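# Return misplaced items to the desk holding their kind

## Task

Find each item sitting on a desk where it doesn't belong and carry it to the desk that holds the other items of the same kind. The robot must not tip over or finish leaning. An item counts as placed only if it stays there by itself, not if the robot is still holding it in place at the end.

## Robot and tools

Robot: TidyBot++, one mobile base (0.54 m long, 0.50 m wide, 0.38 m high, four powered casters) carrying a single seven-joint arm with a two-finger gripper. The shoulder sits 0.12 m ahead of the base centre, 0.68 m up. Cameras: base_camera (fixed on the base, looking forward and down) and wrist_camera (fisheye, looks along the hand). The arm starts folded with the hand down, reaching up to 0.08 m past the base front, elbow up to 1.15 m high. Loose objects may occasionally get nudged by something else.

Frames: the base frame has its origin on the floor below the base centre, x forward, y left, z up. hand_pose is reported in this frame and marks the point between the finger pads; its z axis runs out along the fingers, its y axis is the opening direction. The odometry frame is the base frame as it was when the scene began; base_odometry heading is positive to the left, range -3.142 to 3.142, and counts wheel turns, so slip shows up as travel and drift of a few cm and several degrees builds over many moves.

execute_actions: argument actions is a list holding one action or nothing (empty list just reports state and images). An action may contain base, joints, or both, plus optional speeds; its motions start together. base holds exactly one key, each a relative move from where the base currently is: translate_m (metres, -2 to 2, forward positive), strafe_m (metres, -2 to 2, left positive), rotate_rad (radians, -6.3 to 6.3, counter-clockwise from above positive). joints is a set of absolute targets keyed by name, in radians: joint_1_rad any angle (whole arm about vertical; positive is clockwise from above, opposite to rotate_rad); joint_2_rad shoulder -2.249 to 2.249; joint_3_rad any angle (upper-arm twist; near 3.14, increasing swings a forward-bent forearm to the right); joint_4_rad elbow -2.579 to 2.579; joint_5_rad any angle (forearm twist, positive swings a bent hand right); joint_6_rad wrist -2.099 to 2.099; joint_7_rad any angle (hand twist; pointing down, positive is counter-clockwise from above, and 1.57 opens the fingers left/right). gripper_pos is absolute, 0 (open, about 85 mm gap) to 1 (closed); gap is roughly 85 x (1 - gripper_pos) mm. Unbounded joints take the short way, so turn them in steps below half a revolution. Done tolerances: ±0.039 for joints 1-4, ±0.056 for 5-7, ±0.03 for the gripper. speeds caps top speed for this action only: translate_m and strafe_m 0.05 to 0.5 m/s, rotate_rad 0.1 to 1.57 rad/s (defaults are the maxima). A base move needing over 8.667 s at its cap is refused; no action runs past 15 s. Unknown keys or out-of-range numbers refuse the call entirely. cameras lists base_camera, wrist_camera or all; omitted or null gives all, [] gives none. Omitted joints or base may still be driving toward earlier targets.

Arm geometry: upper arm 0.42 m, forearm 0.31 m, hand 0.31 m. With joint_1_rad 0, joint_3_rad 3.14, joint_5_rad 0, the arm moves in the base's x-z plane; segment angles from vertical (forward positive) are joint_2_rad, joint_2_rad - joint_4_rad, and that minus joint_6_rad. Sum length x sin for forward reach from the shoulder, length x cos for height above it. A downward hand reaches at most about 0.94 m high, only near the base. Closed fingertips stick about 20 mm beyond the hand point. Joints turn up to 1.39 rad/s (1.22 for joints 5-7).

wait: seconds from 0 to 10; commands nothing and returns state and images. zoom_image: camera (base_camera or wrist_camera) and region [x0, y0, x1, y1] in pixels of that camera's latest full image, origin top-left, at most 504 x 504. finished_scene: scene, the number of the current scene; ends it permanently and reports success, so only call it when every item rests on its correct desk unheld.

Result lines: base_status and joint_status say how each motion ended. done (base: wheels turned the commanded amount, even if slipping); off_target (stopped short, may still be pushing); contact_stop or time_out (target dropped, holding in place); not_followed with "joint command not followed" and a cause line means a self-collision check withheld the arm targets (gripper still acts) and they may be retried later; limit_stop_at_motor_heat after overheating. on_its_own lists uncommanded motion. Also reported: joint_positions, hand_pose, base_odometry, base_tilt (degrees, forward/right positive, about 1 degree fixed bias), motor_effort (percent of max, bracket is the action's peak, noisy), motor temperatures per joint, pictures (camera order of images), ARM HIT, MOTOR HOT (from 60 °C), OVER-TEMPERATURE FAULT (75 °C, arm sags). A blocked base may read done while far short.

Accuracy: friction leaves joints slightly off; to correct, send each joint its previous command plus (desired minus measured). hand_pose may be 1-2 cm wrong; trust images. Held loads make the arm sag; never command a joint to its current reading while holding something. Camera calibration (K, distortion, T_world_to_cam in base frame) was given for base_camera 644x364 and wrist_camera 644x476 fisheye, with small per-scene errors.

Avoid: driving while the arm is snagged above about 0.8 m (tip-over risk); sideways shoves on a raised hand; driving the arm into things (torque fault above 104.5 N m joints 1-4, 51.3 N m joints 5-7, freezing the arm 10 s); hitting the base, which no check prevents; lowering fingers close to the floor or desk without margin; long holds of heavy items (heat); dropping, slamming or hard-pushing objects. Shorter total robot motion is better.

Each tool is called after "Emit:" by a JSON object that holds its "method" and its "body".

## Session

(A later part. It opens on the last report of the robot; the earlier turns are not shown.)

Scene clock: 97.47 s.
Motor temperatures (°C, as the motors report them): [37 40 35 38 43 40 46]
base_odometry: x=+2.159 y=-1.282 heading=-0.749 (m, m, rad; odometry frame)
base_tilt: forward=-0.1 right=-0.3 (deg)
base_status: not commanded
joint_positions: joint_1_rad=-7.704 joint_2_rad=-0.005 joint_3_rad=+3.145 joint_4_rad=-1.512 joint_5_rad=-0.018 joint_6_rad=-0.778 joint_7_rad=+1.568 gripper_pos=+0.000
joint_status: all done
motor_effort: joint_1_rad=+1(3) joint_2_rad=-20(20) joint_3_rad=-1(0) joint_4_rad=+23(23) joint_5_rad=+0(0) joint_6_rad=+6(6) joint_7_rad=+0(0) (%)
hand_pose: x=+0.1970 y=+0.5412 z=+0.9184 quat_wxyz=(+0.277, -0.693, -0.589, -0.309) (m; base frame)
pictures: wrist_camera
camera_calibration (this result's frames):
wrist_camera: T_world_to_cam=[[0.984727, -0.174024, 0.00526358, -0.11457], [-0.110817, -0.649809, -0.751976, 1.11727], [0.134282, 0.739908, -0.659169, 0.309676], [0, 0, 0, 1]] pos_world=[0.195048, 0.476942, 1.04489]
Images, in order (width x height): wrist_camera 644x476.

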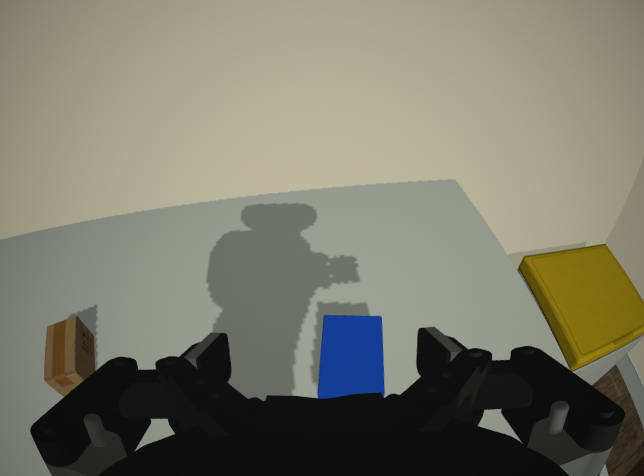

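Emit:
{"method": "execute_actions", "body": {"actions": [{"joints":{"joint_1_rad":-1.355,"joint_2_rad":0.13,"joint_4_rad":-1.68,"joint_6_rad":-0.4}}], "cameras": ["wrist_camera"]}}

Emit:
{"method": "execute_actions", "body": {"actions": [{"joints":{"joint_2_rad":0.225,"joint_4_rad":-1.805,"joint_6_rad":-0.15}}], "cameras": ["wrist_camera"]}}

Scene clock: 101.50 s.
Motor temperatures (°C, as the motors report them): [37 40 35 38 43 40 46]
base_odometry: x=+2.159 y=-1.282 heading=-0.749 (m, m, rad; odometry frame)
base_tilt: forward=-0.1 right=-0.3 (deg)
base_status: not commanded
joint_positions: joint_1_rad=-7.662 joint_2_rad=+0.134 joint_3_rad=+3.145 joint_4_rad=-1.671 joint_5_rad=-0.018 joint_6_rad=-0.423 joint_7_rad=+1.568 gripper_pos=+0.000
joint_status: all done
motor_effort: joint_1_rad=+1(1) joint_2_rad=-25(28) joint_3_rad=-2(2) joint_4_rad=+23(25) joint_5_rad=+0(0) joint_6_rad=+6(7) joint_7_rad=+0(0) (%)
hand_pose: x=+0.2333 y=+0.5978 z=+0.8358 quat_wxyz=(+0.286, -0.698, -0.564, -0.336) (m; base frame)
pictures: wrist_camera
camera_calibration (this result's frames):
wrist_camera: T_world_to_cam=[[0.975065, -0.221869, 0.00481179, -0.108751], [-0.132617, -0.599933, -0.788982, 1.10216], [0.177938, 0.76867, -0.614397, 0.143707], [0, 0, 0, 1]] pos_world=[0.226633, 0.526629, 0.958398]
Images, in order (width x height): wrist_camera 644x476.

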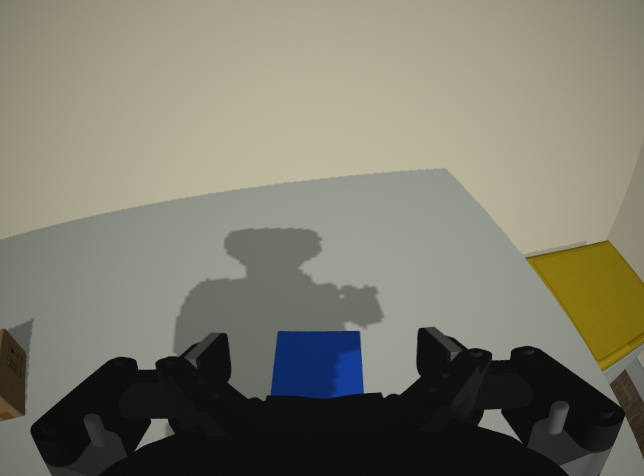

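Scene clock: 102.57 s.
Motor temperatures (°C, as the motors report them): [37 40 35 38 43 40 46]
base_odometry: x=+2.159 y=-1.282 heading=-0.749 (m, m, rad; odometry frame)
base_tilt: forward=-0.1 right=-0.3 (deg)
base_status: not commanded
joint_positions: joint_1_rad=-7.662 joint_2_rad=+0.227 joint_3_rad=+3.145 joint_4_rad=-1.794 joint_5_rad=-0.018 joint_6_rad=-0.173 joint_7_rad=+1.568 gripper_pos=+0.000
joint_status: all done
motor_effort: joint_1_rad=+2(2) joint_2_rad=-27(30) joint_3_rad=-1(1) joint_4_rad=+21(23) joint_5_rad=+0(0) joint_6_rad=+7(7) joint_7_rad=+0(0) (%)
hand_pose: x=+0.2388 y=+0.6189 z=+0.7734 quat_wxyz=(+0.294, -0.693, -0.559, -0.349) (m; base frame)
pictures: wrist_camera
camera_calibration (this result's frames):
wrist_camera: T_world_to_cam=[[0.974079, -0.226137, 0.00560392, -0.106877], [-0.128442, -0.573313, -0.809206, 1.06451], [0.186204, 0.787512, -0.587498, 0.0536924], [0, 0, 0, 1]] pos_world=[0.230837, 0.543846, 0.893553]
Images, in order (width x height): wrist_camera 644x476.

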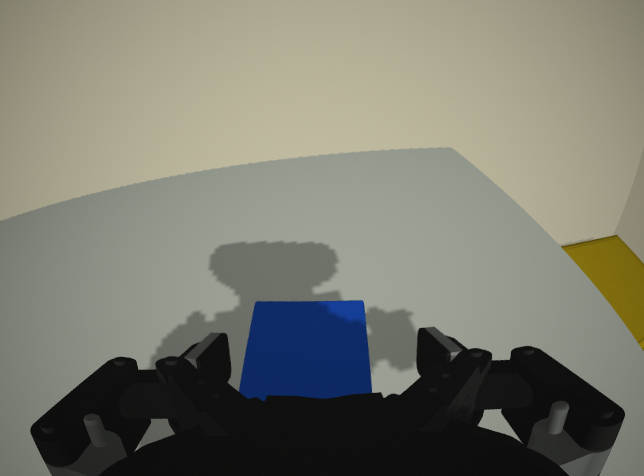

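Emit:
{"method": "execute_actions", "body": {"actions": [{"joints":{"gripper_pos":1}}], "cameras": []}}

Emit:
{"method": "execute_actions", "body": {"actions": [{"joints":{"joint_2_rad":-0.1,"joint_4_rad":-1.6,"joint_6_rad":-0.7}}], "cameras": []}}

Emit:
{"method": "execute_actions", "body": {"actions": [{"base":{"strafe_m":-2.0},"joints":{"joint_1_rad":-3.1,"joint_2_rad":-0.4,"joint_4_rad":-1.1,"joint_6_rad":-1.5}}], "cameras": []}}

Emit:
{"method": "execute_actions", "body": {"actions": [{"base":{"strafe_m":-0.22}}]}}

Scene clock: 106.60 s.
Motor temperatures (°C, as the motors report them): [37 40 35 38 43 40 46]
base_odometry: x=+2.159 y=-1.282 heading=-0.749 (m, m, rad; odometry frame)
base_tilt: forward=-0.1 right=-0.3 (deg)
base_status: not commanded
joint_positions: joint_1_rad=-7.653 joint_2_rad=+0.221 joint_3_rad=+3.145 joint_4_rad=-1.794 joint_5_rad=-0.018 joint_6_rad=-0.162 joint_7_rad=+1.568 gripper_pos=+0.999
joint_status: all done
motor_effort: joint_1_rad=+1(2) joint_2_rad=-26(27) joint_3_rad=-1(3) joint_4_rad=+21(22) joint_5_rad=+0(1) joint_6_rad=+6(7) joint_7_rad=+0(1) (%)
hand_pose: x=+0.2445 y=+0.6193 z=+0.7796 quat_wxyz=(+0.297, -0.692, -0.553, -0.356) (m; base frame)
pictures: none
No camera images: the call's "cameras" was empty. Leave "cameras" out to get every camera's image.

Scene clock: 108.23 s.
Motor temperatures (°C, as the motors report them): [37 40 35 38 43 40 46]
base_odometry: x=+2.159 y=-1.282 heading=-0.749 (m, m, rad; odometry frame)
base_tilt: forward=-0.1 right=-0.3 (deg)
base_status: not commanded
joint_positions: joint_1_rad=-7.653 joint_2_rad=-0.105 joint_3_rad=+3.145 joint_4_rad=-1.610 joint_5_rad=-0.018 joint_6_rad=-0.677 joint_7_rad=+1.568 gripper_pos=+0.999
joint_status: all done
motor_effort: joint_1_rad=+1(1) joint_2_rad=-16(29) joint_3_rad=-1(1) joint_4_rad=+23(24) joint_5_rad=+0(0) joint_6_rad=+7(6) joint_7_rad=+0(0) (%)
hand_pose: x=+0.2204 y=+0.5146 z=+0.9423 quat_wxyz=(+0.298, -0.691, -0.556, -0.352) (m; base frame)
pictures: none
No camera images: the call's "cameras" was empty. Leave "cameras" out to get every camera's image.

Scene clock: 113.77 s.
Motor temperatures (°C, as the motors report them): [37 40 35 38 43 40 46]
base_odometry: x=+0.798 y=-2.748 heading=-0.749 (m, m, rad; odometry frame)
base_tilt: forward=-0.1 right=-0.2 (deg)
base_status: done
joint_positions: joint_1_rad=-9.359 joint_2_rad=-0.388 joint_3_rad=+3.140 joint_4_rad=-1.119 joint_5_rad=-0.018 joint_6_rad=-1.476 joint_7_rad=+1.568 gripper_pos=+0.999
joint_status: all done
motor_effort: joint_1_rad=+2(1) joint_2_rad=+0(20) joint_3_rad=+0(4) joint_4_rad=+17(24) joint_5_rad=+0(1) joint_6_rad=+7(7) joint_7_rad=+0(0) (%)
hand_pose: x=-0.1819 y=+0.0121 z=+1.1207 quat_wxyz=(+0.451, -0.026, -0.892, -0.006) (m; base frame)
pictures: none
No camera images: the call's "cameras" was empty. Leave "cameras" out to get every camera's image.

Scene clock: 115.47 s.
Motor temperatures (°C, as the motors report them): [37 40 35 38 43 40 46]
base_odometry: x=+0.648 y=-2.909 heading=-0.748 (m, m, rad; odometry frame)
base_tilt: forward=-0.1 right=-0.2 (deg)
base_status: done
joint_positions: joint_1_rad=-9.360 joint_2_rad=-0.388 joint_3_rad=+3.139 joint_4_rad=-1.119 joint_5_rad=-0.018 joint_6_rad=-1.476 joint_7_rad=+1.568 gripper_pos=+0.999
joint_status: not commanded
motor_effort: joint_1_rad=+2(1) joint_2_rad=+0(0) joint_3_rad=+0(2) joint_4_rad=+17(17) joint_5_rad=+0(1) joint_6_rad=+6(7) joint_7_rad=+0(0) (%)
hand_pose: x=-0.1820 y=+0.0116 z=+1.1207 quat_wxyz=(+0.451, -0.026, -0.892, -0.006) (m; base frame)
pictures: base_camera, wrist_camera
camera_calibration (this result's frames):
wrist_camera: T_world_to_cam=[[0.0742122, 0.997186, 0.0106476, -0.0198384], [0.596133, -0.0358008, -0.802087, 1.06092], [-0.799449, 0.065872, -0.597112, 0.654124], [0, 0, 0, 1]] pos_world=[-0.108037, 0.0146758, 1.24175]
Images, in order (width x height): base_camera 644x364, wrist_camera 644x476.

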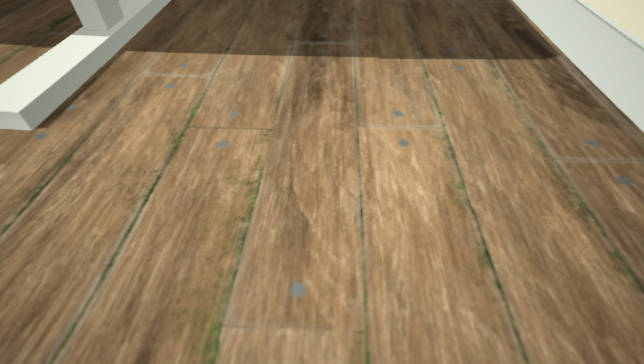

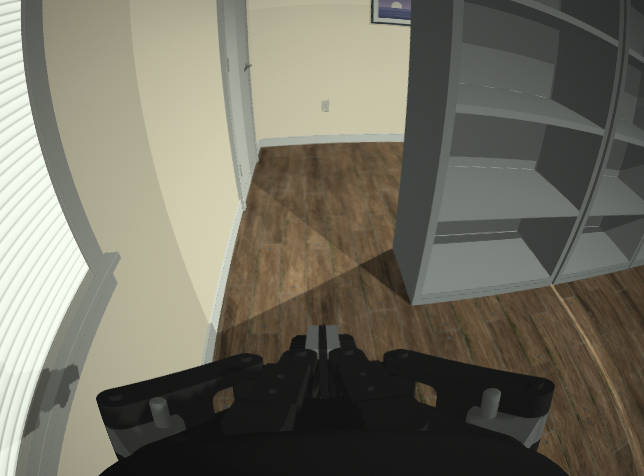

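Missed the grasp (too high). Go back.

Emit:
{"method": "execute_actions", "body": {"actions": [{"base":{"strafe_m":2.0},"joints":{"joint_1_rad":-1.36,"joint_2_rad":-0.1,"joint_4_rad":-1.6,"joint_6_rad":-0.8,"gripper_pos":0}}], "cameras": []}}

Emit:
{"method": "execute_actions", "body": {"actions": [{"base":{"strafe_m":0.22}}], "cameras": ["wrist_camera"]}}

Scene clock: 122.63 s.
Motor temperatures (°C, as the motors report them): [37 40 35 38 43 40 46]
base_odometry: x=+2.011 y=-1.445 heading=-0.749 (m, m, rad; odometry frame)
base_tilt: forward=-0.1 right=-0.3 (deg)
base_status: done
joint_positions: joint_1_rad=-7.665 joint_2_rad=-0.103 joint_3_rad=+3.136 joint_4_rad=-1.583 joint_5_rad=-0.017 joint_6_rad=-0.821 joint_7_rad=+1.568 gripper_pos=+0.000
joint_status: all done
motor_effort: joint_1_rad=+2(2) joint_2_rad=-16(18) joint_3_rad=-1(2) joint_4_rad=+23(23) joint_5_rad=+0(1) joint_6_rad=+6(6) joint_7_rad=+0(0) (%)
hand_pose: x=+0.2053 y=+0.4942 z=+0.9213 quat_wxyz=(+0.267, -0.704, -0.581, -0.308) (m; base frame)
pictures: none
No camera images: the call's "cameras" was empty. Leave "cameras" out to get every camera's image.

Scene clock: 124.33 s.
Motor temperatures (°C, as the motors report them): [37 40 35 38 43 40 46]
base_odometry: x=+2.161 y=-1.284 heading=-0.750 (m, m, rad; odometry frame)
base_tilt: forward=-0.1 right=-0.3 (deg)
base_status: done
joint_positions: joint_1_rad=-7.665 joint_2_rad=-0.095 joint_3_rad=+3.136 joint_4_rad=-1.584 joint_5_rad=-0.017 joint_6_rad=-0.820 joint_7_rad=+1.568 gripper_pos=+0.000
joint_status: not commanded
motor_effort: joint_1_rad=+2(0) joint_2_rad=-16(20) joint_3_rad=-1(2) joint_4_rad=+23(23) joint_5_rad=+0(0) joint_6_rad=+6(6) joint_7_rad=+0(0) (%)
hand_pose: x=+0.2057 y=+0.4960 z=+0.9168 quat_wxyz=(+0.265, -0.706, -0.582, -0.305) (m; base frame)
pictures: wrist_camera
camera_calibration (this result's frames):
wrist_camera: T_world_to_cam=[[0.979029, -0.203592, 0.00720749, -0.116939], [-0.132569, -0.663558, -0.736285, 1.08455], [0.154685, 0.719889, -0.676633, 0.362663], [0, 0, 0, 1]] pos_world=[0.202166, 0.434779, 1.04477]
Images, in order (width x height): wrist_camera 644x476.

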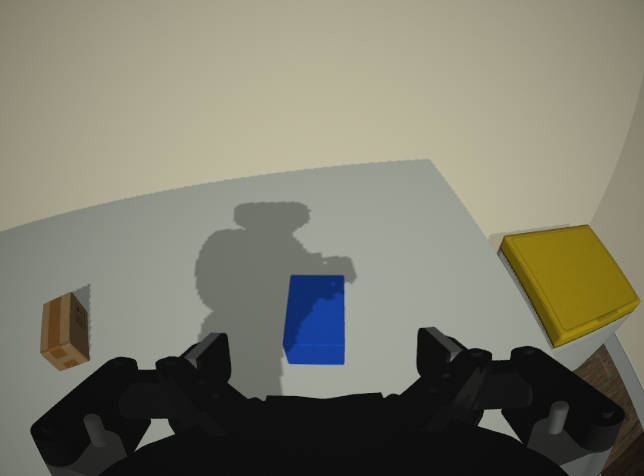

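Emit:
{"method": "execute_actions", "body": {"actions": [{"joints":{"joint_1_rad":-1.42,"joint_2_rad":0.15,"joint_4_rad":-1.7,"joint_6_rad":-0.35}}], "cameras": []}}

Emit:
{"method": "execute_actions", "body": {"actions": [{"joints":{"joint_2_rad":0.272,"joint_4_rad":-1.82,"joint_6_rad":-0.095}}], "cameras": ["wrist_camera"]}}

Emit:
{"method": "execute_actions", "body": {"actions": [{"joints":{"gripper_pos":1}}], "cameras": ["wrist_camera"]}}

Scene clock: 128.50 s.
Motor temperatures (°C, as the motors report them): [37 40 35 38 43 40 46]
base_odometry: x=+2.161 y=-1.284 heading=-0.750 (m, m, rad; odometry frame)
base_tilt: forward=-0.1 right=-0.3 (deg)
base_status: not commanded
joint_positions: joint_1_rad=-7.679 joint_2_rad=+0.155 joint_3_rad=+3.136 joint_4_rad=-1.689 joint_5_rad=-0.017 joint_6_rad=-0.374 joint_7_rad=+1.568 gripper_pos=+0.000
joint_status: all done
motor_effort: joint_1_rad=+1(1) joint_2_rad=-25(29) joint_3_rad=-1(1) joint_4_rad=+22(24) joint_5_rad=+0(0) joint_6_rad=+6(7) joint_7_rad=+0(0) (%)
hand_pose: x=+0.2198 y=+0.6078 z=+0.8249 quat_wxyz=(+0.293, -0.689, -0.572, -0.336) (m; base frame)
pictures: none
No camera images: the call's "cameras" was empty. Leave "cameras" out to get every camera's image.

Scene clock: 129.73 s.
Motor temperatures (°C, as the motors report them): [37 40 35 38 43 40 46]
base_odometry: x=+2.161 y=-1.284 heading=-0.750 (m, m, rad; odometry frame)
base_tilt: forward=-0.1 right=-0.3 (deg)
base_status: not commanded
joint_positions: joint_1_rad=-7.679 joint_2_rad=+0.276 joint_3_rad=+3.136 joint_4_rad=-1.810 joint_5_rad=-0.017 joint_6_rad=-0.118 joint_7_rad=+1.568 gripper_pos=+0.000
joint_status: all done
motor_effort: joint_1_rad=+0(2) joint_2_rad=-28(32) joint_3_rad=-1(2) joint_4_rad=+21(22) joint_5_rad=+0(0) joint_6_rad=+7(7) joint_7_rad=+0(0) (%)
hand_pose: x=+0.2250 y=+0.6301 z=+0.7472 quat_wxyz=(+0.296, -0.688, -0.569, -0.341) (m; base frame)
pictures: wrist_camera
camera_calibration (this result's frames):
wrist_camera: T_world_to_cam=[[0.979422, -0.201764, 0.00498268, -0.106866], [-0.116378, -0.584758, -0.802817, 1.04767], [0.164893, 0.785716, -0.596205, 0.0445322], [0, 0, 0, 1]] pos_world=[0.21925, 0.556083, 0.868171]
Images, in order (width x height): wrist_camera 644x476.

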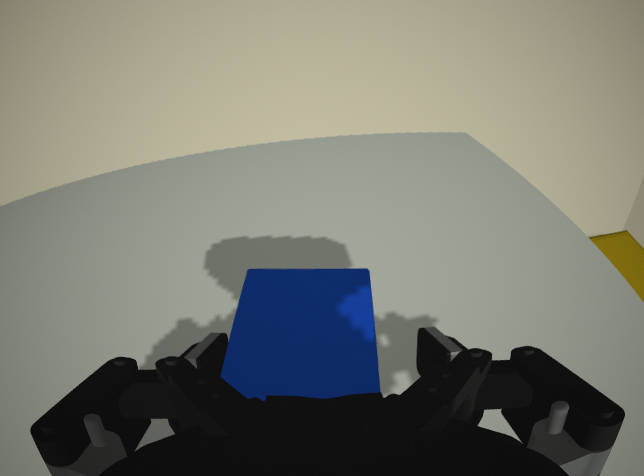

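Scene clock: 130.83 s.
Motor temperatures (°C, as the motors report them): [37 40 35 38 43 40 46]
base_odometry: x=+2.161 y=-1.284 heading=-0.750 (m, m, rad; odometry frame)
base_tilt: forward=-0.1 right=-0.3 (deg)
base_status: not commanded
joint_positions: joint_1_rad=-7.681 joint_2_rad=+0.273 joint_3_rad=+3.136 joint_4_rad=-1.811 joint_5_rad=-0.017 joint_6_rad=-0.115 joint_7_rad=+1.568 gripper_pos=+0.379
joint_status: gripper_pos off_target (ended at +0.379, target +1.000)
motor_effort: joint_1_rad=+2(1) joint_2_rad=-28(29) joint_3_rad=-1(2) joint_4_rad=+21(22) joint_5_rad=+0(0) joint_6_rad=+7(7) joint_7_rad=+0(0) (%)
hand_pose: x=+0.2240 y=+0.6305 z=+0.7497 quat_wxyz=(+0.298, -0.686, -0.568, -0.343) (m; base frame)
pictures: wrist_camera
camera_calibration (this result's frames):
wrist_camera: T_world_to_cam=[[0.979748, -0.200178, 0.00483078, -0.106757], [-0.114591, -0.580309, -0.806294, 1.04918], [0.164206, 0.789411, -0.591495, 0.0400897], [0, 0, 0, 1]] pos_world=[0.218239, 0.555832, 0.870177]
Images, in order (width x height): wrist_camera 644x476.

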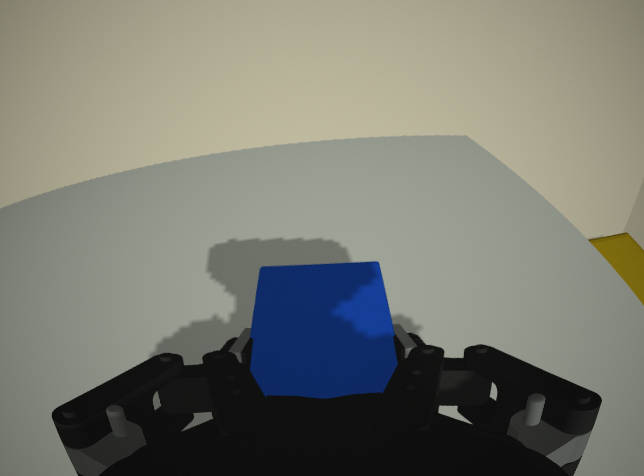

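Emit:
{"method": "execute_actions", "body": {"actions": [{"joints":{"joint_2_rad":-0.1,"joint_4_rad":-1.6,"joint_6_rad":-0.7}}], "cameras": []}}

Emit:
{"method": "execute_actions", "body": {"actions": [{"base":{"strafe_m":-2.0},"joints":{"joint_1_rad":-3.16,"joint_2_rad":-0.4,"joint_4_rad":-1.1,"joint_6_rad":-1.5}}], "cameras": []}}

Emit:
{"method": "execute_actions", "body": {"actions": [{"base":{"strafe_m":-0.2}}]}}

Scene clock: 134.90 s.
Motor temperatures (°C, as the motors report them): [37 40 35 38 43 40 46]
base_odometry: x=+2.161 y=-1.284 heading=-0.750 (m, m, rad; odometry frame)
base_tilt: forward=-0.1 right=-0.3 (deg)
base_status: not commanded
joint_positions: joint_1_rad=-7.681 joint_2_rad=-0.103 joint_3_rad=+3.136 joint_4_rad=-1.613 joint_5_rad=-0.017 joint_6_rad=-0.679 joint_7_rad=+1.568 gripper_pos=+0.379
joint_status: all done
motor_effort: joint_1_rad=+1(1) joint_2_rad=-17(30) joint_3_rad=-1(1) joint_4_rad=+24(24) joint_5_rad=+0(0) joint_6_rad=+7(7) joint_7_rad=+0(0) (%)
hand_pose: x=+0.2017 y=+0.5176 z=+0.9390 quat_wxyz=(+0.302, -0.682, -0.570, -0.345) (m; base frame)
pictures: none
No camera images: the call's "cameras" was empty. Leave "cameras" out to get every camera's image.

Scene clock: 140.43 s.
Motor temperatures (°C, as the motors report them): [37 40 35 38 43 40 46]
base_odometry: x=+0.799 y=-2.748 heading=-0.750 (m, m, rad; odometry frame)
base_tilt: forward=-0.1 right=-0.3 (deg)
base_status: done
joint_positions: joint_1_rad=-9.420 joint_2_rad=-0.387 joint_3_rad=+3.136 joint_4_rad=-1.120 joint_5_rad=-0.017 joint_6_rad=-1.477 joint_7_rad=+1.568 gripper_pos=+0.379
joint_status: all done
motor_effort: joint_1_rad=+1(1) joint_2_rad=+0(20) joint_3_rad=+0(1) joint_4_rad=+17(24) joint_5_rad=+0(1) joint_6_rad=+7(7) joint_7_rad=+0(0) (%)
hand_pose: x=-0.1822 y=-0.0076 z=+1.1193 quat_wxyz=(+0.449, +0.002, -0.893, +0.007) (m; base frame)
pictures: none
No camera images: the call's "cameras" was empty. Leave "cameras" out to get every camera's image.

Scene clock: 142.07 s.
Motor temperatures (°C, as the motors report them): [37 40 35 38 43 40 46]
base_odometry: x=+0.663 y=-2.895 heading=-0.749 (m, m, rad; odometry frame)
base_tilt: forward=-0.1 right=-0.2 (deg)
base_status: done
joint_positions: joint_1_rad=-9.420 joint_2_rad=-0.387 joint_3_rad=+3.136 joint_4_rad=-1.120 joint_5_rad=-0.017 joint_6_rad=-1.477 joint_7_rad=+1.568 gripper_pos=+0.379
joint_status: not commanded
motor_effort: joint_1_rad=+1(1) joint_2_rad=+0(3) joint_3_rad=-1(2) joint_4_rad=+17(18) joint_5_rad=+0(1) joint_6_rad=+7(7) joint_7_rad=+0(0) (%)
hand_pose: x=-0.1821 y=-0.0075 z=+1.1195 quat_wxyz=(+0.449, +0.003, -0.893, +0.007) (m; base frame)
pictures: base_camera, wrist_camera
camera_calibration (this result's frames):
wrist_camera: T_world_to_cam=[[0.0121331, 0.999848, 0.0125397, -0.0141729], [0.599917, 0.00275402, -0.800057, 1.05807], [-0.79997, 0.0172299, -0.599793, 0.657113], [0, 0, 0, 1]] pos_world=[-0.108914, -0.0000652413, 1.24083]
Images, in order (width x height): base_camera 644x364, wrist_camera 644x476.

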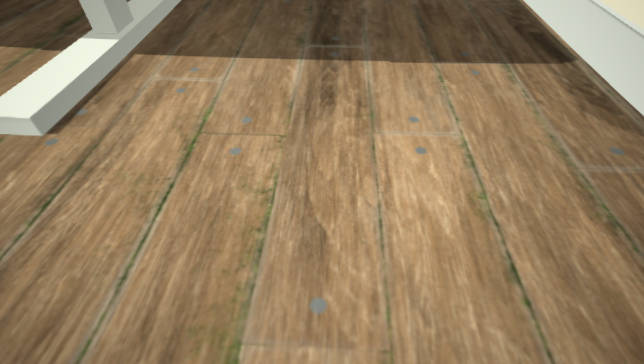

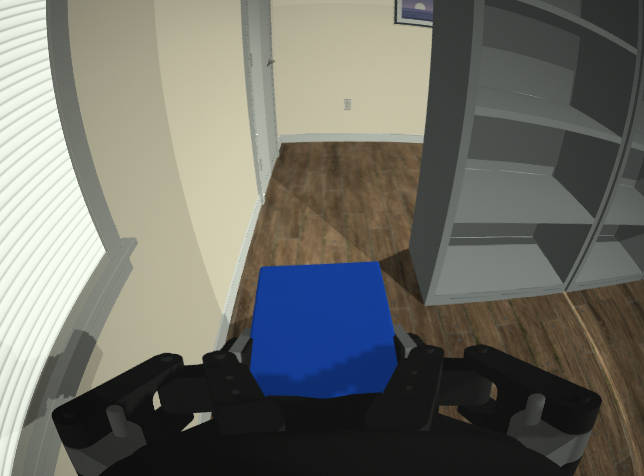

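Emit:
{"method": "execute_actions", "body": {"actions": [{"base":{"translate_m":-2.0}}], "cameras": []}}

Emit:
{"method": "execute_actions", "body": {"actions": [{"base":{"translate_m":-0.15},"joints":{"joint_1_rad":-1.57}}], "cameras": ["base_camera"]}}

Emit:
{"method": "execute_actions", "body": {"actions": [{"base":{"strafe_m":1.9}}]}}

Scene clock: 149.37 s.
Motor temperatures (°C, as the motors report them): [37 40 35 38 43 40 46]
base_odometry: x=-0.803 y=-1.534 heading=-0.749 (m, m, rad; odometry frame)
base_tilt: forward=-0.1 right=-0.3 (deg)
base_status: done
joint_positions: joint_1_rad=-9.420 joint_2_rad=-0.396 joint_3_rad=+3.136 joint_4_rad=-1.116 joint_5_rad=-0.017 joint_6_rad=-1.480 joint_7_rad=+1.568 gripper_pos=+0.379
joint_status: not commanded
motor_effort: joint_1_rad=+1(1) joint_2_rad=+0(3) joint_3_rad=-1(0) joint_4_rad=+17(18) joint_5_rad=+0(0) joint_6_rad=+7(7) joint_7_rad=+0(0) (%)
hand_pose: x=-0.1777 y=-0.0076 z=+1.1230 quat_wxyz=(+0.453, +0.003, -0.891, +0.007) (m; base frame)
pictures: none
No camera images: the call's "cameras" was empty. Leave "cameras" out to get every camera's image.

Scene clock: 152.17 s.
Motor temperatures (°C, as the motors report them): [37 40 35 38 43 40 46]
base_odometry: x=-0.913 y=-1.432 heading=-0.749 (m, m, rad; odometry frame)
base_tilt: forward=-0.1 right=-0.3 (deg)
base_status: done
joint_positions: joint_1_rad=-7.877 joint_2_rad=-0.391 joint_3_rad=+3.136 joint_4_rad=-1.115 joint_5_rad=-0.017 joint_6_rad=-1.481 joint_7_rad=+1.568 gripper_pos=+0.379
joint_status: all done
motor_effort: joint_1_rad=+2(3) joint_2_rad=+0(4) joint_3_rad=-1(1) joint_4_rad=+17(18) joint_5_rad=+0(0) joint_6_rad=+7(7) joint_7_rad=+0(0) (%)
hand_pose: x=+0.1030 y=+0.2983 z=+1.1219 quat_wxyz=(+0.329, -0.620, -0.642, -0.309) (m; base frame)
pictures: base_camera
Images, in order (width x height): base_camera 644x364.

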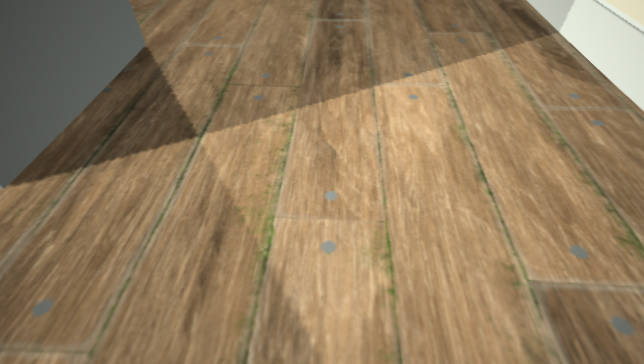

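Scene clock: 157.33 s.
Motor temperatures (°C, as the motors report them): [37 40 35 38 43 40 46]
base_odometry: x=+0.380 y=-0.040 heading=-0.749 (m, m, rad; odometry frame)
base_tilt: forward=-0.1 right=-0.3 (deg)
base_status: done
joint_positions: joint_1_rad=-7.877 joint_2_rad=-0.396 joint_3_rad=+3.136 joint_4_rad=-1.114 joint_5_rad=-0.017 joint_6_rad=-1.482 joint_7_rad=+1.568 gripper_pos=+0.379
joint_status: not commanded
motor_effort: joint_1_rad=+1(1) joint_2_rad=+1(3) joint_3_rad=-1(0) joint_4_rad=+17(18) joint_5_rad=+0(0) joint_6_rad=+7(7) joint_7_rad=+0(0) (%)
hand_pose: x=+0.1031 y=+0.2960 z=+1.1236 quat_wxyz=(+0.330, -0.619, -0.641, -0.311) (m; base frame)
pictures: base_camera, wrist_camera
camera_calibration (this result's frames):
wrist_camera: T_world_to_cam=[[0.999795, 0.0158937, 0.0125211, -0.131749], [0.0194991, -0.591659, -0.805952, 1.13184], [-0.00540132, 0.806032, -0.591848, 0.55818], [0, 0, 0, 1]] pos_world=[0.112667, 0.221844, 1.24421]
Images, in order (width x height): base_camera 644x364, wrist_camera 644x476.

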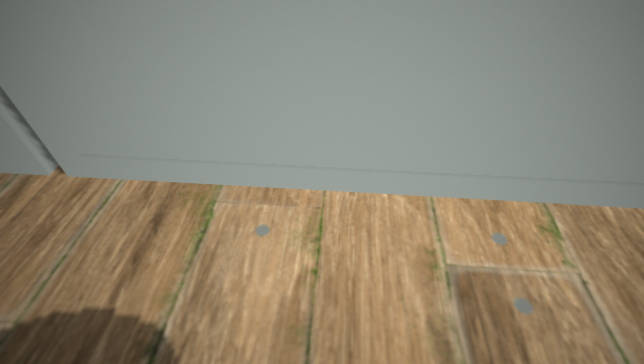

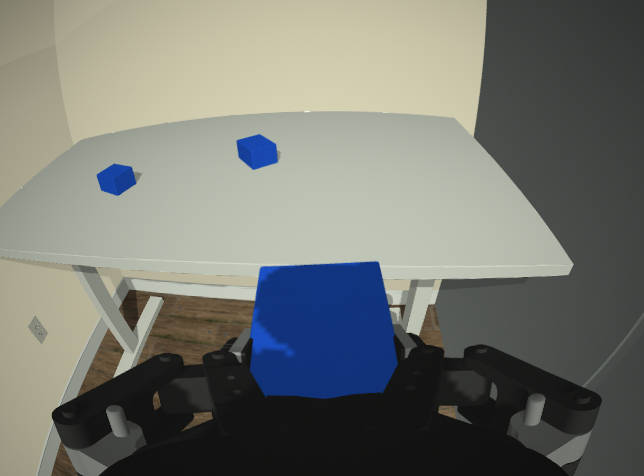

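Emit:
{"method": "execute_actions", "body": {"actions": [{"base":{"strafe_m":0.2},"joints":{"joint_1_rad":-1.45,"joint_2_rad":-0.134,"joint_4_rad":-1.236,"joint_6_rad":-1.08}}], "cameras": []}}

Emit:
{"method": "execute_actions", "body": {"actions": [{"joints":{"joint_2_rad":-0.035,"joint_4_rad":-1.3,"joint_6_rad":-0.92}}], "cameras": ["wrist_camera"]}}

Emit:
{"method": "execute_actions", "body": {"actions": [{"joints":{"joint_4_rad":-1.36,"joint_6_rad":-0.86}}], "cameras": []}}

Emit:
{"method": "execute_actions", "body": {"actions": [{"joints":{"joint_4_rad":-1.41,"joint_6_rad":-0.81}}], "cameras": ["wrist_camera"]}}

Scene clock: 161.93 s.
Motor temperatures (°C, as the motors report them): [37 40 35 38 43 40 46]
base_odometry: x=+0.516 y=+0.107 heading=-0.748 (m, m, rad; odometry frame)
base_tilt: forward=-0.1 right=-0.3 (deg)
base_status: done
joint_positions: joint_1_rad=-7.758 joint_2_rad=-0.128 joint_3_rad=+3.136 joint_4_rad=-1.235 joint_5_rad=-0.017 joint_6_rad=-1.101 joint_7_rad=+1.568 gripper_pos=+0.379
joint_status: all done
motor_effort: joint_1_rad=+1(1) joint_2_rad=-14(24) joint_3_rad=-1(0) joint_4_rad=+21(24) joint_5_rad=+0(0) joint_6_rad=+6(7) joint_7_rad=+0(0) (%)
hand_pose: x=+0.1558 y=+0.4762 z=+1.0543 quat_wxyz=(+0.310, -0.660, -0.602, -0.326) (m; base frame)
pictures: none
No camera images: the call's "cameras" was empty. Leave "cameras" out to get every camera's image.

Scene clock: 162.97 s.
Motor temperatures (°C, as the motors report them): [37 40 35 38 43 40 46]
base_odometry: x=+0.516 y=+0.107 heading=-0.748 (m, m, rad; odometry frame)
base_tilt: forward=-0.1 right=-0.3 (deg)
base_status: not commanded
joint_positions: joint_1_rad=-7.758 joint_2_rad=-0.030 joint_3_rad=+3.136 joint_4_rad=-1.289 joint_5_rad=-0.017 joint_6_rad=-0.942 joint_7_rad=+1.568 gripper_pos=+0.379
joint_status: all done
motor_effort: joint_1_rad=+1(1) joint_2_rad=-19(22) joint_3_rad=-1(1) joint_4_rad=+23(23) joint_5_rad=+0(0) joint_6_rad=+7(7) joint_7_rad=+0(0) (%)
hand_pose: x=+0.1619 y=+0.5364 z=+1.0152 quat_wxyz=(+0.312, -0.660, -0.599, -0.329) (m; base frame)
pictures: wrist_camera
camera_calibration (this result's frames):
wrist_camera: T_world_to_cam=[[0.993926, -0.109908, 0.00563305, -0.117562], [-0.0606815, -0.590022, -0.805104, 1.19683], [0.0918109, 0.799871, -0.593107, 0.289391], [0, 0, 0, 1]] pos_world=[0.162904, 0.461758, 1.13587]
Images, in order (width x height): wrist_camera 644x476.

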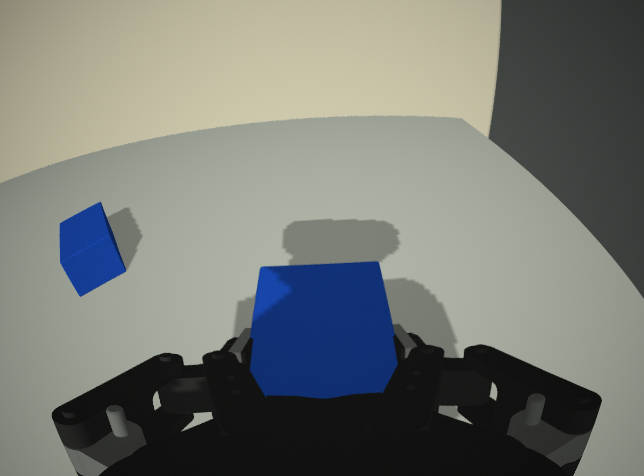

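Scene clock: 163.77 s.
Motor temperatures (°C, as the motors report them): [37 40 35 38 43 40 46]
base_odometry: x=+0.516 y=+0.107 heading=-0.748 (m, m, rad; odometry frame)
base_tilt: forward=-0.1 right=-0.3 (deg)
base_status: not commanded
joint_positions: joint_1_rad=-7.758 joint_2_rad=-0.030 joint_3_rad=+3.136 joint_4_rad=-1.349 joint_5_rad=-0.017 joint_6_rad=-0.886 joint_7_rad=+1.568 gripper_pos=+0.379
joint_status: all done
motor_effort: joint_1_rad=+1(2) joint_2_rad=-19(20) joint_3_rad=-1(1) joint_4_rad=+23(24) joint_5_rad=+0(0) joint_6_rad=+7(8) joint_7_rad=+0(0) (%)
hand_pose: x=+0.1625 y=+0.5409 z=+0.9964 quat_wxyz=(+0.311, -0.661, -0.600, -0.327) (m; base frame)
pictures: none
No camera images: the call's "cameras" was empty. Leave "cameras" out to get every camera's image.

Scene clock: 164.53 s.
Motor temperatures (°C, as the motors report them): [37 40 35 38 43 40 46]
base_odometry: x=+0.516 y=+0.107 heading=-0.748 (m, m, rad; odometry frame)
base_tilt: forward=-0.1 right=-0.3 (deg)
base_status: not commanded
joint_positions: joint_1_rad=-7.758 joint_2_rad=-0.030 joint_3_rad=+3.136 joint_4_rad=-1.398 joint_5_rad=-0.017 joint_6_rad=-0.836 joint_7_rad=+1.568 gripper_pos=+0.379
joint_status: all done
motor_effort: joint_1_rad=+2(1) joint_2_rad=-19(20) joint_3_rad=-1(1) joint_4_rad=+23(24) joint_5_rad=+0(0) joint_6_rad=+7(6) joint_7_rad=+0(0) (%)
hand_pose: x=+0.1630 y=+0.5445 z=+0.9815 quat_wxyz=(+0.311, -0.661, -0.599, -0.328) (m; base frame)
pictures: wrist_camera
camera_calibration (this result's frames):
wrist_camera: T_world_to_cam=[[0.993739, -0.111604, 0.0052369, -0.116222], [-0.0622552, -0.592035, -0.803504, 1.17436], [0.0927745, 0.798147, -0.595276, 0.265745], [0, 0, 0, 1]] pos_world=[0.16395, 0.470188, 1.1024]
Images, in order (width x height): wrist_camera 644x476.

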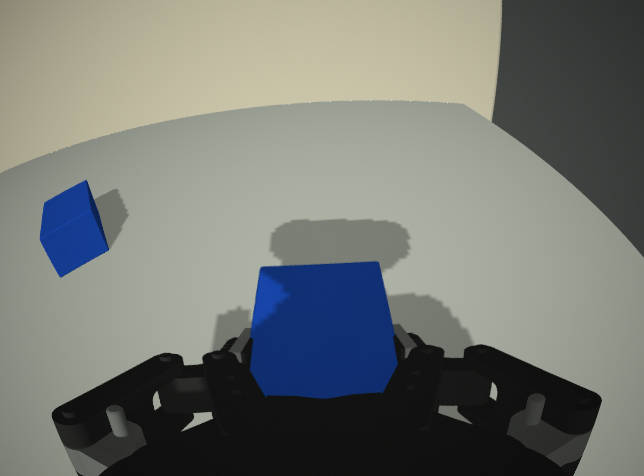

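Emit:
{"method": "execute_actions", "body": {"actions": [{"joints":{"joint_4_rad":-1.46,"joint_6_rad":-0.76}}], "cameras": []}}

Scene clock: 166.40 s.
Motor temperatures (°C, as the motors report them): [37 40 35 38 43 40 46]
base_odometry: x=+0.516 y=+0.107 heading=-0.748 (m, m, rad; odometry frame)
base_tilt: forward=-0.1 right=-0.3 (deg)
base_status: not commanded
joint_positions: joint_1_rad=-7.758 joint_2_rad=-0.038 joint_3_rad=+3.136 joint_4_rad=-1.432 joint_5_rad=-0.017 joint_6_rad=-0.779 joint_7_rad=+1.568 gripper_pos=+0.379
joint_status: all done
motor_effort: joint_1_rad=+1(2) joint_2_rad=-17(19) joint_3_rad=-1(1) joint_4_rad=+21(22) joint_5_rad=+0(0) joint_6_rad=+5(7) joint_7_rad=+0(0) (%)
hand_pose: x=+0.1635 y=+0.5483 z=+0.9813 quat_wxyz=(+0.320, -0.656, -0.594, -0.338) (m; base frame)
pictures: none
No camera images: the call's "cameras" was empty. Leave "cameras" out to get every camera's image.

Emit:
{"method": "execute_actions", "body": {"actions": [{"joints":{"gripper_pos":0,"joint_4_rad":-1.42}}], "cameras": []}}

Emit:
{"method": "execute_actions", "body": {"actions": [{"joints":{"joint_2_rad":-0.3,"joint_4_rad":-1.3,"joint_6_rad":-1.2}}], "cameras": ["wrist_camera"]}}

Emit:
{"method": "finished_scene", "body": {"scene": 1}}

Scene clock: 172.50 s.
Motor temperatures (°C, as the motors report them): [37 40 35 38 43 40 46]
base_odometry: x=+0.516 y=+0.107 heading=-0.748 (m, m, rad; odometry frame)
base_tilt: forward=-0.1 right=-0.3 (deg)
base_status: not commanded
joint_positions: joint_1_rad=-7.758 joint_2_rad=-0.038 joint_3_rad=+3.136 joint_4_rad=-1.427 joint_5_rad=-0.017 joint_6_rad=-0.779 joint_7_rad=+1.568 gripper_pos=+0.000
joint_status: all done
motor_effort: joint_1_rad=+1(1) joint_2_rad=-18(20) joint_3_rad=-1(1) joint_4_rad=+23(24) joint_5_rad=+0(0) joint_6_rad=+7(7) joint_7_rad=+0(0) (%)
hand_pose: x=+0.1636 y=+0.5488 z=+0.9838 quat_wxyz=(+0.322, -0.655, -0.594, -0.340) (m; base frame)
pictures: none
No camera images: the call's "cameras" was empty. Leave "cameras" out to get every camera's image.

Scene clock: 174.10 s.
Motor temperatures (°C, as the motors report them): [37 40 35 38 43 40 46]
base_odometry: x=+0.516 y=+0.107 heading=-0.748 (m, m, rad; odometry frame)
base_tilt: forward=-0.1 right=-0.3 (deg)
base_status: not commanded
joint_positions: joint_1_rad=-7.758 joint_2_rad=-0.306 joint_3_rad=+3.136 joint_4_rad=-1.309 joint_5_rad=-0.017 joint_6_rad=-1.179 joint_7_rad=+1.568 gripper_pos=+0.000
joint_status: all done
motor_effort: joint_1_rad=+1(2) joint_2_rad=-6(21) joint_3_rad=-1(1) joint_4_rad=+20(25) joint_5_rad=+0(0) joint_6_rad=+6(7) joint_7_rad=+0(0) (%)
hand_pose: x=+0.1477 y=+0.3920 z=+1.0734 quat_wxyz=(+0.317, -0.655, -0.598, -0.335) (m; base frame)
pictures: wrist_camera
camera_calibration (this result's frames):
wrist_camera: T_world_to_cam=[[0.994254, -0.106705, 0.00849117, -0.124036], [-0.0547153, -0.574797, -0.816464, 1.16299], [0.0920013, 0.811309, -0.577333, 0.419291], [0, 0, 0, 1]] pos_world=[0.148381, 0.315075, 1.19266]
Images, in order (width x height): wrist_camera 644x476.

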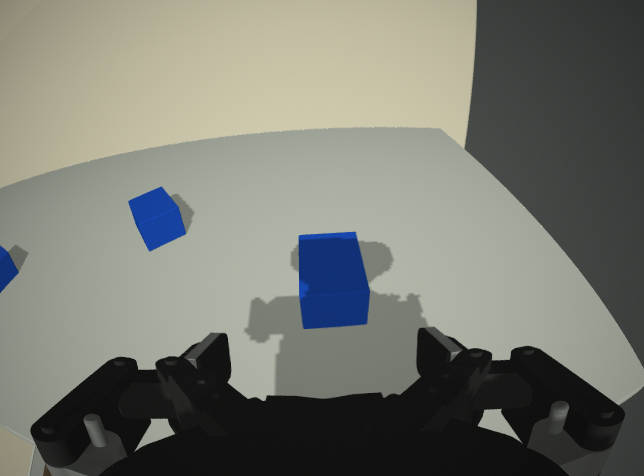

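The scene is finished: the task was done.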